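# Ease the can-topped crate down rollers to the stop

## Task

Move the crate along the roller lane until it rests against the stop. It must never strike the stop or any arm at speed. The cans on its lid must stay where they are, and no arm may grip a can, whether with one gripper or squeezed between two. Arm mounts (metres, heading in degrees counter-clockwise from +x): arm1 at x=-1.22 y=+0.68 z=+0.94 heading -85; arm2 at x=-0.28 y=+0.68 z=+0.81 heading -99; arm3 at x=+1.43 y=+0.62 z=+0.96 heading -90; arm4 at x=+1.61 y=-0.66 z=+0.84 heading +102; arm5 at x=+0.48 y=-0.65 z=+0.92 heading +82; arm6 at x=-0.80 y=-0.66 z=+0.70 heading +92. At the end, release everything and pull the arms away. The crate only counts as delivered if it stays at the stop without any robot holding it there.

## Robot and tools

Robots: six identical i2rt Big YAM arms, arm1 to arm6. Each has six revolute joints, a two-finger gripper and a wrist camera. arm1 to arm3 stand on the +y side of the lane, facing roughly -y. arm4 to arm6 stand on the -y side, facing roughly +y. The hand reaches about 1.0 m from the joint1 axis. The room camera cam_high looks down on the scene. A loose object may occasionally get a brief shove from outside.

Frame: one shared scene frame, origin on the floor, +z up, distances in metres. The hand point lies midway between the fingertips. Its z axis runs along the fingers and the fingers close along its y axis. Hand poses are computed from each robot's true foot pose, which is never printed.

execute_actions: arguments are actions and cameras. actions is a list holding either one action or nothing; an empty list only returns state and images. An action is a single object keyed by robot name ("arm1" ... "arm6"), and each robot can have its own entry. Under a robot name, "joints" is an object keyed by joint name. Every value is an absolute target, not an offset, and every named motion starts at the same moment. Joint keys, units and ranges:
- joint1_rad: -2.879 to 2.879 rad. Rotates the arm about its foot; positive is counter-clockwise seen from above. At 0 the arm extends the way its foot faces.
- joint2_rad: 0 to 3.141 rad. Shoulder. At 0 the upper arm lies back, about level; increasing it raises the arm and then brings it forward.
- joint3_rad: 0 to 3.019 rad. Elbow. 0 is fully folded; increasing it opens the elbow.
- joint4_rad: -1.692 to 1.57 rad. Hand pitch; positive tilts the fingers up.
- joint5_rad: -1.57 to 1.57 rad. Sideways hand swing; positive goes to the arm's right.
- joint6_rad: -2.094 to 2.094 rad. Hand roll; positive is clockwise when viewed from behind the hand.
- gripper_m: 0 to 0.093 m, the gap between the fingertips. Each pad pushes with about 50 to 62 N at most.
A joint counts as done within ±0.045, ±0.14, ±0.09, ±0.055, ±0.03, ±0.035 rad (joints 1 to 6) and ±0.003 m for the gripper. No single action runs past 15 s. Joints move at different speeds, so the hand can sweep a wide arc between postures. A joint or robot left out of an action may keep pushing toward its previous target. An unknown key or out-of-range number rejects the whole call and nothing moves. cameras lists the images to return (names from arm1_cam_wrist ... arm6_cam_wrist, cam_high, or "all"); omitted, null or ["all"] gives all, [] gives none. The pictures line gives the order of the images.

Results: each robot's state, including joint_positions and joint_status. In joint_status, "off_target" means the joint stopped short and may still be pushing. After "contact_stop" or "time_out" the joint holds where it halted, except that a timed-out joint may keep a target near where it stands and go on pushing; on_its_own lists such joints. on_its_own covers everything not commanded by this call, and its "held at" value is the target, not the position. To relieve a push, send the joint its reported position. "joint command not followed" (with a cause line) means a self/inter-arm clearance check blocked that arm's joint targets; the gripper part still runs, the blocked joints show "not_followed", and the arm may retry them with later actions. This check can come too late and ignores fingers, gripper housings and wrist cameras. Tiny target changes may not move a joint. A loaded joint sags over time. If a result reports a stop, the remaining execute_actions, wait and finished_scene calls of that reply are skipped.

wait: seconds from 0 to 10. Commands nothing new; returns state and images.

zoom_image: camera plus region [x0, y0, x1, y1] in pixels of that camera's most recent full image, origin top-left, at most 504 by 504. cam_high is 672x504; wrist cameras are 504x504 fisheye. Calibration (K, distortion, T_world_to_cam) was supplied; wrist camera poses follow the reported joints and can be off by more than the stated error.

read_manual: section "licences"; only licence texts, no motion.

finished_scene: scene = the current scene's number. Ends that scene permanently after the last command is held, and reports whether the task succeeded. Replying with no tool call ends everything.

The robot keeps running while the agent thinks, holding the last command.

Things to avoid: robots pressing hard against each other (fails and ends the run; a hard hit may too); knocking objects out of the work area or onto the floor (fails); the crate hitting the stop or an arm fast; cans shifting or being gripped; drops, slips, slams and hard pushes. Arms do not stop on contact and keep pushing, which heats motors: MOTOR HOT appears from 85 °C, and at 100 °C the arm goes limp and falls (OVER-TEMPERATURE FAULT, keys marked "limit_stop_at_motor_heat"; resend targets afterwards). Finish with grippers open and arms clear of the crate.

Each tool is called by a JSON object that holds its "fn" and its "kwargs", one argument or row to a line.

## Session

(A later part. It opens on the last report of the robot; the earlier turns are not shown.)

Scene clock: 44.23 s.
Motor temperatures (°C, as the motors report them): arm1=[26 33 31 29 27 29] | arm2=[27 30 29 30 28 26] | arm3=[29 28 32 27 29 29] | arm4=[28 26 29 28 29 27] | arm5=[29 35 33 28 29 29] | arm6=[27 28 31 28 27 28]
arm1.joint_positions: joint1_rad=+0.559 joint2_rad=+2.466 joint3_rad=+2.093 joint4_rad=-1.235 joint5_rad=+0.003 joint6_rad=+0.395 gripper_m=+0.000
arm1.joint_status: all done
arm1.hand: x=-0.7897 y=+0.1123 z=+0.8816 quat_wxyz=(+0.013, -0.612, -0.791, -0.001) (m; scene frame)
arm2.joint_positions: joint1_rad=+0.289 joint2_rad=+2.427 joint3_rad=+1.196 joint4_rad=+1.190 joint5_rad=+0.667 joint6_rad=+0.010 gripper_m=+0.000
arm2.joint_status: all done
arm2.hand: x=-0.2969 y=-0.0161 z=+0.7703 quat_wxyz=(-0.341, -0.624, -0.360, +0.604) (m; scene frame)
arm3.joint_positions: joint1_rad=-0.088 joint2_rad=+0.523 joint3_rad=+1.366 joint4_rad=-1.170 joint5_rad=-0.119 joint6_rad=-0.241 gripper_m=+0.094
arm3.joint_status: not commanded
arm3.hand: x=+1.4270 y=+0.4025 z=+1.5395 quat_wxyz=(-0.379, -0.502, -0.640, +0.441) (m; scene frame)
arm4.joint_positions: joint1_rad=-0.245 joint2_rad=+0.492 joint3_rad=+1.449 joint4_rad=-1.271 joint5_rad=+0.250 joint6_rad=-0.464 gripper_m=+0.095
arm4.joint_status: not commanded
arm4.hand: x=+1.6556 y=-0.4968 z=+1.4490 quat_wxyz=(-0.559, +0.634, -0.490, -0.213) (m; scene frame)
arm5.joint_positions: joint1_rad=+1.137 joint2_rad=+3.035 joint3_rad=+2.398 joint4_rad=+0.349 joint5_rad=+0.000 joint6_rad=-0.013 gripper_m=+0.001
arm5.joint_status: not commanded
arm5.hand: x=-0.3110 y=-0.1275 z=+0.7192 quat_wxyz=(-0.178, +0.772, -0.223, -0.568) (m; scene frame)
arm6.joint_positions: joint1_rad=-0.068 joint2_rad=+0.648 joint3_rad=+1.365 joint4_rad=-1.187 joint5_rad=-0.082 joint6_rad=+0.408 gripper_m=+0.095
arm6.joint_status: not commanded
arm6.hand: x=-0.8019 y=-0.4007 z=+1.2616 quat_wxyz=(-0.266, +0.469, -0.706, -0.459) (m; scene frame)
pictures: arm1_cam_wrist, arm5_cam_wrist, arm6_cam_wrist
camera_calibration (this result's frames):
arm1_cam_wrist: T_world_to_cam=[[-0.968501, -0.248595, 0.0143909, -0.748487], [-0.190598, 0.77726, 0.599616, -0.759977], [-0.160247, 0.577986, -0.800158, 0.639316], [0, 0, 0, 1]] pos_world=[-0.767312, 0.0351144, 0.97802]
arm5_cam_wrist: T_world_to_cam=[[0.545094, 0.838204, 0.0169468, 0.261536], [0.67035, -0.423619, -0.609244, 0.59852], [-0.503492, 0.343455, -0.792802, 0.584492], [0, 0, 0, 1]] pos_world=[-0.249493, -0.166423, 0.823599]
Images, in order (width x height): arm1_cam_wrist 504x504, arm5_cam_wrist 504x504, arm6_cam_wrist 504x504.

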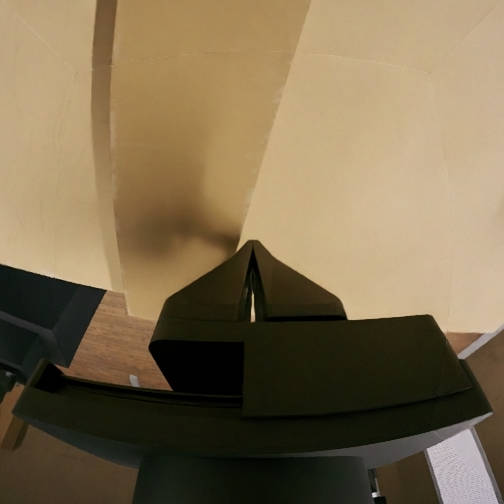

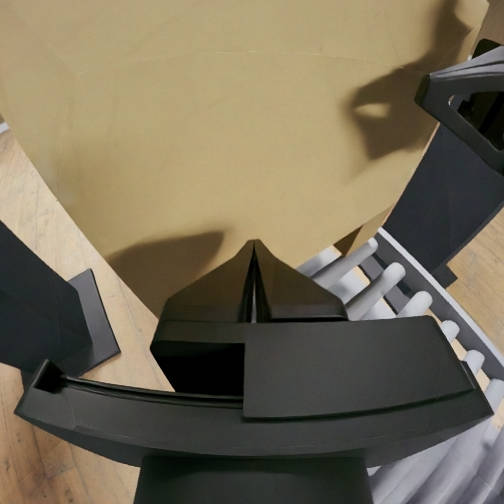

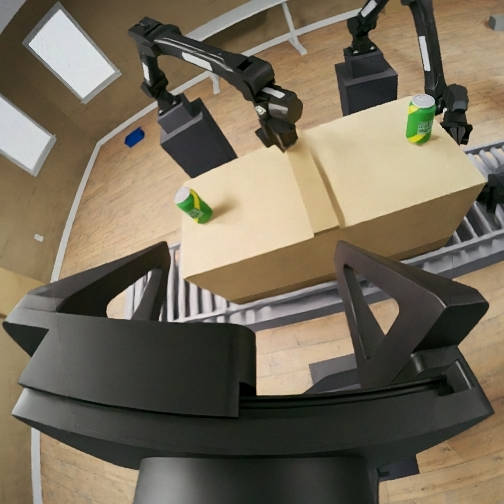

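{"fn": "execute_actions", "kwargs": {
  "actions": [
    {"arm1":{"joints":{"joint1_rad":0.63,"joint6_rad":0.6}},"arm2":{"joints":{"joint1_rad":1.45}},"arm5":{"joints":{"joint1_rad":1.09}}}
  ],
  "cameras": ["arm1_cam_wrist"]
}}

{"fn": "execute_actions", "kwargs": {
  "actions": [
    {"arm1":{"joints":{"joint1_rad":0.69}},"arm2":{"joints":{"joint2_rad":1.0,"joint4_rad":-1,"joint5_rad":0}},"arm5":{"joints":{"joint1_rad":1.03}}}
  ],
  "cameras": ["arm1_cam_wrist","arm5_cam_wrist","arm6_cam_wrist"]
}}

Scene clock: 46.27 s.
Motor temperatures (°C, as the motors report them): arm1=[26 33 31 29 27 29] | arm2=[27 30 29 30 28 26] | arm3=[29 28 32 27 29 29] | arm4=[28 26 29 28 29 27] | arm5=[29 35 33 28 29 29] | arm6=[27 28 31 28 27 28]
arm1.joint_positions: joint1_rad=+0.622 joint2_rad=+2.466 joint3_rad=+2.093 joint4_rad=-1.236 joint5_rad=+0.003 joint6_rad=+0.590 gripper_m=+0.000
arm1.joint_status: all done
arm1.hand: x=-0.7554 y=+0.1402 z=+0.8816 quat_wxyz=(+0.014, -0.663, -0.748, +0.001) (m; scene frame)
arm2.joint_positions: joint1_rad=+1.457 joint2_rad=+2.427 joint3_rad=+1.196 joint4_rad=+1.190 joint5_rad=+0.668 joint6_rad=+0.010 gripper_m=+0.000
arm2.joint_status: all done
arm2.hand: x=+0.3528 y=+0.3952 z=+0.7764 quat_wxyz=(-0.621, -0.321, -0.641, +0.317) (m; scene frame)
arm3.joint_positions: joint1_rad=-0.088 joint2_rad=+0.523 joint3_rad=+1.366 joint4_rad=-1.170 joint5_rad=-0.119 joint6_rad=-0.241 gripper_m=+0.094
arm3.joint_status: not commanded
arm3.hand: x=+1.4270 y=+0.4025 z=+1.5395 quat_wxyz=(-0.379, -0.502, -0.640, +0.441) (m; scene frame)
arm4.joint_positions: joint1_rad=-0.245 joint2_rad=+0.492 joint3_rad=+1.449 joint4_rad=-1.271 joint5_rad=+0.250 joint6_rad=-0.464 gripper_m=+0.095
arm4.joint_status: not commanded
arm4.hand: x=+1.6556 y=-0.4968 z=+1.4490 quat_wxyz=(-0.559, +0.634, -0.490, -0.213) (m; scene frame)
arm5.joint_positions: joint1_rad=+1.087 joint2_rad=+3.035 joint3_rad=+2.398 joint4_rad=+0.349 joint5_rad=+0.000 joint6_rad=-0.013 gripper_m=+0.001
arm5.joint_status: all done
arm5.hand: x=-0.2839 y=-0.0886 z=+0.7196 quat_wxyz=(-0.192, +0.766, -0.242, -0.563) (m; scene frame)
arm6.joint_positions: joint1_rad=-0.068 joint2_rad=+0.648 joint3_rad=+1.365 joint4_rad=-1.187 joint5_rad=-0.082 joint6_rad=+0.408 gripper_m=+0.095
arm6.joint_status: not commanded
arm6.hand: x=-0.8019 y=-0.4007 z=+1.2616 quat_wxyz=(-0.266, +0.469, -0.706, -0.459) (m; scene frame)
pictures: arm1_cam_wrist
camera_calibration (this result's frames):
arm1_cam_wrist: T_world_to_cam=[[-0.992794, -0.118221, 0.019576, -0.74955], [-0.0832128, 0.797706, 0.597278, -0.694724], [-0.0862267, 0.591346, -0.801795, 0.684178], [0, 0, 0, 1]] pos_world=[-0.742964, 0.060987, 0.978187]
Images, in order (width x height): arm1_cam_wrist 504x504.

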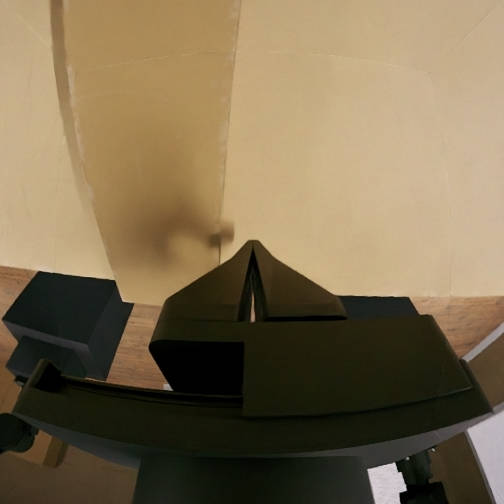

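Scene clock: 49.00 s.
Motor temperatures (°C, as the motors report them): arm1=[26 33 31 29 27 29] | arm2=[27 30 29 29 28 26] | arm3=[29 28 32 27 29 29] | arm4=[28 26 29 28 29 27] | arm5=[29 35 33 28 29 29] | arm6=[27 28 31 28 27 28]
arm1.joint_positions: joint1_rad=+0.680 joint2_rad=+2.466 joint3_rad=+2.093 joint4_rad=-1.239 joint5_rad=+0.003 joint6_rad=+0.593 gripper_m=+0.000
arm1.joint_status: all done
arm1.hand: x=-0.7255 y=+0.1684 z=+0.8815 quat_wxyz=(+0.015, -0.642, -0.766, +0.001) (m; scene frame)
arm2.joint_positions: joint1_rad=+1.457 joint2_rad=+1.001 joint3_rad=+1.196 joint4_rad=-0.988 joint5_rad=+0.004 joint6_rad=+0.010 gripper_m=+0.000
arm2.joint_status: all done
arm2.hand: x=+0.1203 y=+0.5670 z=+1.2016 quat_wxyz=(-0.380, -0.130, -0.915, +0.049) (m; scene frame)
arm3.joint_positions: joint1_rad=-0.088 joint2_rad=+0.523 joint3_rad=+1.366 joint4_rad=-1.170 joint5_rad=-0.119 joint6_rad=-0.241 gripper_m=+0.094
arm3.joint_status: not commanded
arm3.hand: x=+1.4270 y=+0.4025 z=+1.5395 quat_wxyz=(-0.379, -0.502, -0.640, +0.441) (m; scene frame)
arm4.joint_positions: joint1_rad=-0.245 joint2_rad=+0.492 joint3_rad=+1.449 joint4_rad=-1.271 joint5_rad=+0.250 joint6_rad=-0.464 gripper_m=+0.095
arm4.joint_status: not commanded
arm4.hand: x=+1.6556 y=-0.4968 z=+1.4490 quat_wxyz=(-0.559, +0.634, -0.490, -0.213) (m; scene frame)
arm5.joint_positions: joint1_rad=+0.975 joint2_rad=+3.045 joint3_rad=+2.387 joint4_rad=+0.332 joint5_rad=+0.024 joint6_rad=-0.013 gripper_m=+0.000
arm5.joint_status: joint1_rad off_target (ended at +0.975, target +1.030)
arm5.hand: x=-0.2079 y=-0.0090 z=+0.7022 quat_wxyz=(-0.227, +0.759, -0.295, -0.534) (m; scene frame)
arm6.joint_positions: joint1_rad=-0.068 joint2_rad=+0.648 joint3_rad=+1.365 joint4_rad=-1.187 joint5_rad=-0.082 joint6_rad=+0.408 gripper_m=+0.095
arm6.joint_status: not commanded
arm6.hand: x=-0.8019 y=-0.4007 z=+1.2616 quat_wxyz=(-0.266, +0.469, -0.706, -0.459) (m; scene frame)
pictures: arm1_cam_wrist, arm5_cam_wrist, arm6_cam_wrist
camera_calibration (this result's frames):
arm1_cam_wrist: T_world_to_cam=[[-0.984619, -0.173332, 0.0219337, -0.703328], [-0.125865, 0.790782, 0.599017, -0.746046], [-0.121173, 0.587043, -0.800436, 0.644183], [0, 0, 0, 1]] pos_world=[-0.708354, 0.0898877, 0.977948]
arm5_cam_wrist: T_world_to_cam=[[0.689078, 0.724242, 0.0253884, 0.129312], [0.599982, -0.550501, -0.580491, 0.533247], [-0.40644, 0.415236, -0.813871, 0.617827], [0, 0, 0, 1]] pos_world=[-0.157935, -0.0566439, 0.809093]
Images, in order (width x height): arm1_cam_wrist 504x504, arm5_cam_wrist 504x504, arm6_cam_wrist 504x504.

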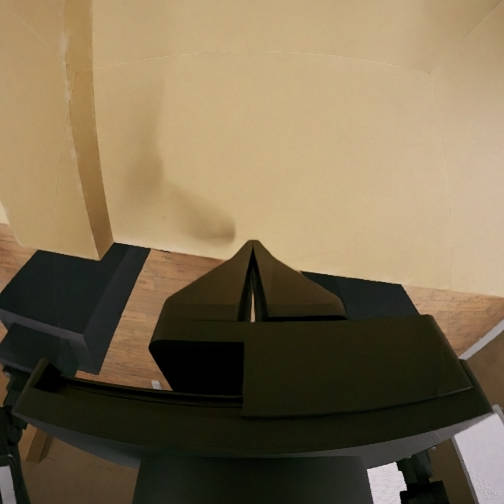

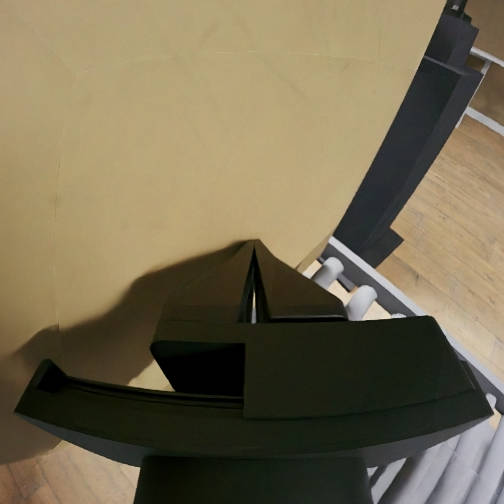

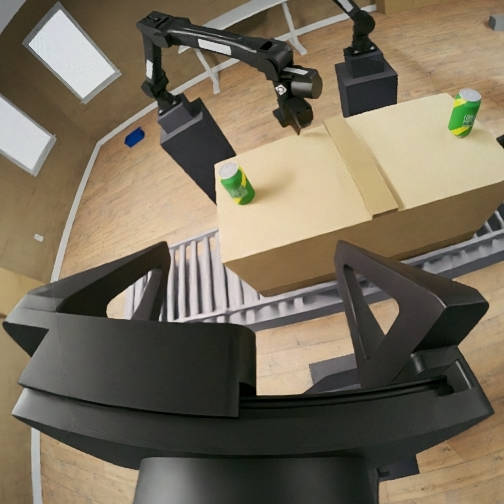

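{"fn": "execute_actions", "kwargs": {
  "actions": [
    {"arm1":{"joints":{"joint2_rad":1.2,"joint1_rad":0.8}},"arm5":{"joints":{"joint1_rad":1.0,"joint2_rad":3.0,"joint3_rad":2.2,"joint4_rad":0.6}},"arm3":{"joints":{"joint1_rad":-0.6,"joint2_rad":3.05,"joint3_rad":2.22,"joint4_rad":0.45,"joint5_rad":0,"joint6_rad":0,"gripper_m":0}}}
  ],
  "cameras": []
}}

{"fn": "execute_actions", "kwargs": {
  "actions": [
    {"arm5":{"joints":{"joint1_rad":0.97,"joint2_rad":2.97,"joint3_rad":2.0,"joint4_rad":0.85}}}
  ],
  "cameras": []
}}

{"fn": "execute_actions", "kwargs": {
  "actions": [
    {"arm5":{"joints":{"joint1_rad":0.94,"joint2_rad":2.95,"joint3_rad":1.82,"joint4_rad":1.08}}}
  ],
  "cameras": ["arm5_cam_wrist","cam_high"]
}}

Scene clock: 52.13 s.
Motor temperatures (°C, as the motors report them): arm1=[26 33 31 29 27 29] | arm2=[27 29 30 29 28 26] | arm3=[29 29 32 27 29 29] | arm4=[28 26 29 28 29 27] | arm5=[29 35 33 28 29 29] | arm6=[27 28 32 28 27 28]
arm1.joint_positions: joint1_rad=+0.807 joint2_rad=+1.202 joint3_rad=+2.093 joint4_rad=-1.238 joint5_rad=+0.000 joint6_rad=+0.593 gripper_m=+0.000
arm1.joint_status: all done
arm1.hand: x=-0.8920 y=+0.4207 z=+1.6701 quat_wxyz=(-0.578, -0.482, -0.658, +0.025) (m; scene frame)
arm2.joint_positions: joint1_rad=+1.457 joint2_rad=+1.001 joint3_rad=+1.196 joint4_rad=-0.988 joint5_rad=+0.004 joint6_rad=+0.010 gripper_m=+0.000
arm2.joint_status: not commanded
arm2.hand: x=+0.1203 y=+0.5670 z=+1.2016 quat_wxyz=(-0.380, -0.130, -0.915, +0.049) (m; scene frame)
arm3.joint_positions: joint1_rad=-0.597 joint2_rad=+3.069 joint3_rad=+2.191 joint4_rad=+0.435 joint5_rad=-0.003 joint6_rad=-0.008 gripper_m=+0.000
arm3.joint_status: all done
arm3.hand: x=+0.9446 y=-0.1013 z=+0.6398 quat_wxyz=(-0.250, -0.746, -0.402, +0.469) (m; scene frame)
arm4.joint_positions: joint1_rad=-0.245 joint2_rad=+0.492 joint3_rad=+1.449 joint4_rad=-1.271 joint5_rad=+0.250 joint6_rad=-0.464 gripper_m=+0.095
arm4.joint_status: not commanded
arm4.hand: x=+1.6556 y=-0.4968 z=+1.4490 quat_wxyz=(-0.559, +0.634, -0.490, -0.213) (m; scene frame)
arm5.joint_positions: joint1_rad=+0.931 joint2_rad=+3.018 joint3_rad=+2.156 joint4_rad=+0.565 joint5_rad=+0.030 joint6_rad=-0.012 gripper_m=+0.000
arm5.joint_status: joint1_rad off_target (ended at +0.931, target +1.000); the others done
arm5.hand: x=-0.1423 y=-0.0148 z=+0.6636 quat_wxyz=(-0.245, +0.744, -0.310, -0.539) (m; scene frame)
arm6.joint_positions: joint1_rad=-0.068 joint2_rad=+0.648 joint3_rad=+1.365 joint4_rad=-1.187 joint5_rad=-0.082 joint6_rad=+0.408 gripper_m=+0.095
arm6.joint_status: not commanded
arm6.hand: x=-0.8019 y=-0.4007 z=+1.2616 quat_wxyz=(-0.266, +0.469, -0.706, -0.459) (m; scene frame)
pictures: none
No camera images: the call's "cameras" was empty. Leave "cameras" out to get every camera's image.

Scene clock: 53.40 s.
Motor temperatures (°C, as the motors report them): arm1=[26 33 31 29 27 29] | arm2=[27 29 30 29 28 26] | arm3=[29 29 32 27 29 29] | arm4=[28 26 29 28 29 27] | arm5=[30 35 33 28 29 29] | arm6=[27 28 32 28 27 28]
arm1.joint_positions: joint1_rad=+0.807 joint2_rad=+1.202 joint3_rad=+2.093 joint4_rad=-1.238 joint5_rad=+0.000 joint6_rad=+0.593 gripper_m=+0.000
arm1.joint_status: not commanded
arm1.hand: x=-0.8920 y=+0.4207 z=+1.6701 quat_wxyz=(-0.578, -0.482, -0.658, +0.025) (m; scene frame)
arm2.joint_positions: joint1_rad=+1.457 joint2_rad=+1.001 joint3_rad=+1.196 joint4_rad=-0.988 joint5_rad=+0.004 joint6_rad=+0.010 gripper_m=+0.000
arm2.joint_status: not commanded
arm2.hand: x=+0.1203 y=+0.5670 z=+1.2016 quat_wxyz=(-0.380, -0.130, -0.915, +0.049) (m; scene frame)
arm3.joint_positions: joint1_rad=-0.597 joint2_rad=+3.069 joint3_rad=+2.191 joint4_rad=+0.435 joint5_rad=-0.003 joint6_rad=-0.008 gripper_m=+0.000
arm3.joint_status: not commanded
arm3.hand: x=+0.9446 y=-0.1013 z=+0.6398 quat_wxyz=(-0.250, -0.746, -0.402, +0.469) (m; scene frame)
arm4.joint_positions: joint1_rad=-0.245 joint2_rad=+0.492 joint3_rad=+1.449 joint4_rad=-1.271 joint5_rad=+0.250 joint6_rad=-0.464 gripper_m=+0.095
arm4.joint_status: not commanded
arm4.hand: x=+1.6556 y=-0.4968 z=+1.4490 quat_wxyz=(-0.559, +0.634, -0.490, -0.213) (m; scene frame)
arm5.joint_positions: joint1_rad=+0.910 joint2_rad=+2.999 joint3_rad=+1.963 joint4_rad=+0.822 joint5_rad=+0.029 joint6_rad=-0.012 gripper_m=+0.000
arm5.joint_status: joint1_rad off_target (ended at +0.909, target +0.970); the others done
arm5.hand: x=-0.0950 y=-0.0365 z=+0.6526 quat_wxyz=(-0.263, +0.717, -0.308, -0.567) (m; scene frame)
arm6.joint_positions: joint1_rad=-0.068 joint2_rad=+0.648 joint3_rad=+1.365 joint4_rad=-1.187 joint5_rad=-0.082 joint6_rad=+0.408 gripper_m=+0.095
arm6.joint_status: not commanded
arm6.hand: x=-0.8019 y=-0.4007 z=+1.2616 quat_wxyz=(-0.266, +0.469, -0.706, -0.459) (m; scene frame)
pictures: none
No camera images: the call's "cameras" was empty. Leave "cameras" out to get every camera's image.

Scene clock: 54.67 s.
Motor temperatures (°C, as the motors report them): arm1=[26 32 31 29 27 29] | arm2=[27 29 31 29 28 26] | arm3=[29 30 32 27 29 29] | arm4=[28 26 29 28 29 27] | arm5=[30 35 33 28 29 29] | arm6=[27 28 32 28 27 28]
arm1.joint_positions: joint1_rad=+0.807 joint2_rad=+1.202 joint3_rad=+2.093 joint4_rad=-1.238 joint5_rad=+0.000 joint6_rad=+0.593 gripper_m=+0.000
arm1.joint_status: not commanded
arm1.hand: x=-0.8920 y=+0.4207 z=+1.6701 quat_wxyz=(-0.578, -0.482, -0.658, +0.025) (m; scene frame)
arm2.joint_positions: joint1_rad=+1.457 joint2_rad=+1.001 joint3_rad=+1.196 joint4_rad=-0.988 joint5_rad=+0.004 joint6_rad=+0.010 gripper_m=+0.000
arm2.joint_status: not commanded
arm2.hand: x=+0.1203 y=+0.5670 z=+1.2016 quat_wxyz=(-0.380, -0.130, -0.915, +0.049) (m; scene frame)
arm3.joint_positions: joint1_rad=-0.597 joint2_rad=+3.069 joint3_rad=+2.191 joint4_rad=+0.435 joint5_rad=-0.003 joint6_rad=-0.008 gripper_m=+0.000
arm3.joint_status: not commanded
arm3.hand: x=+0.9446 y=-0.1013 z=+0.6398 quat_wxyz=(-0.250, -0.746, -0.402, +0.469) (m; scene frame)
arm4.joint_positions: joint1_rad=-0.245 joint2_rad=+0.492 joint3_rad=+1.449 joint4_rad=-1.271 joint5_rad=+0.250 joint6_rad=-0.464 gripper_m=+0.095
arm4.joint_status: not commanded
arm4.hand: x=+1.6556 y=-0.4968 z=+1.4490 quat_wxyz=(-0.559, +0.634, -0.490, -0.213) (m; scene frame)
arm5.joint_positions: joint1_rad=+0.881 joint2_rad=+2.976 joint3_rad=+1.780 joint4_rad=+1.055 joint5_rad=+0.030 joint6_rad=-0.011 gripper_m=+0.000
arm5.joint_status: joint1_rad off_target (ended at +0.881, target +0.940); the others done
arm5.hand: x=-0.0423 y=-0.0582 z=+0.6524 quat_wxyz=(-0.283, +0.691, -0.310, -0.589) (m; scene frame)
arm6.joint_positions: joint1_rad=-0.068 joint2_rad=+0.648 joint3_rad=+1.365 joint4_rad=-1.187 joint5_rad=-0.082 joint6_rad=+0.408 gripper_m=+0.095
arm6.joint_status: not commanded
arm6.hand: x=-0.8019 y=-0.4007 z=+1.2616 quat_wxyz=(-0.266, +0.469, -0.706, -0.459) (m; scene frame)
pictures: arm5_cam_wrist, cam_high
camera_calibration (this result's frames):
arm5_cam_wrist: T_world_to_cam=[[0.760455, 0.648999, 0.0225287, 0.0525624], [0.462172, -0.516521, -0.720834, 0.465651], [-0.456185, 0.558574, -0.692741, 0.592229], [0, 0, 0, 1]] pos_world=[0.0149834, -0.124398, 0.744734]
Images, in order (width x height): arm5_cam_wrist 504x504, cam_high 672x504.

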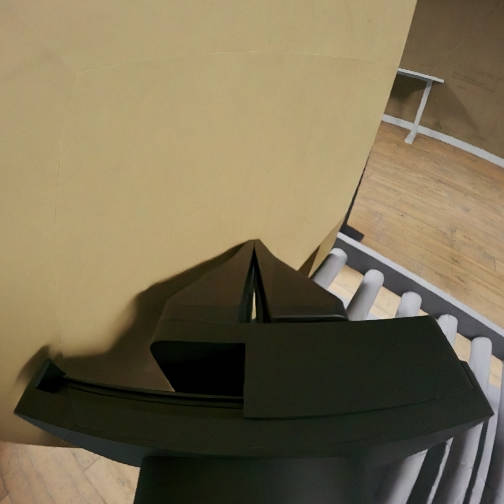

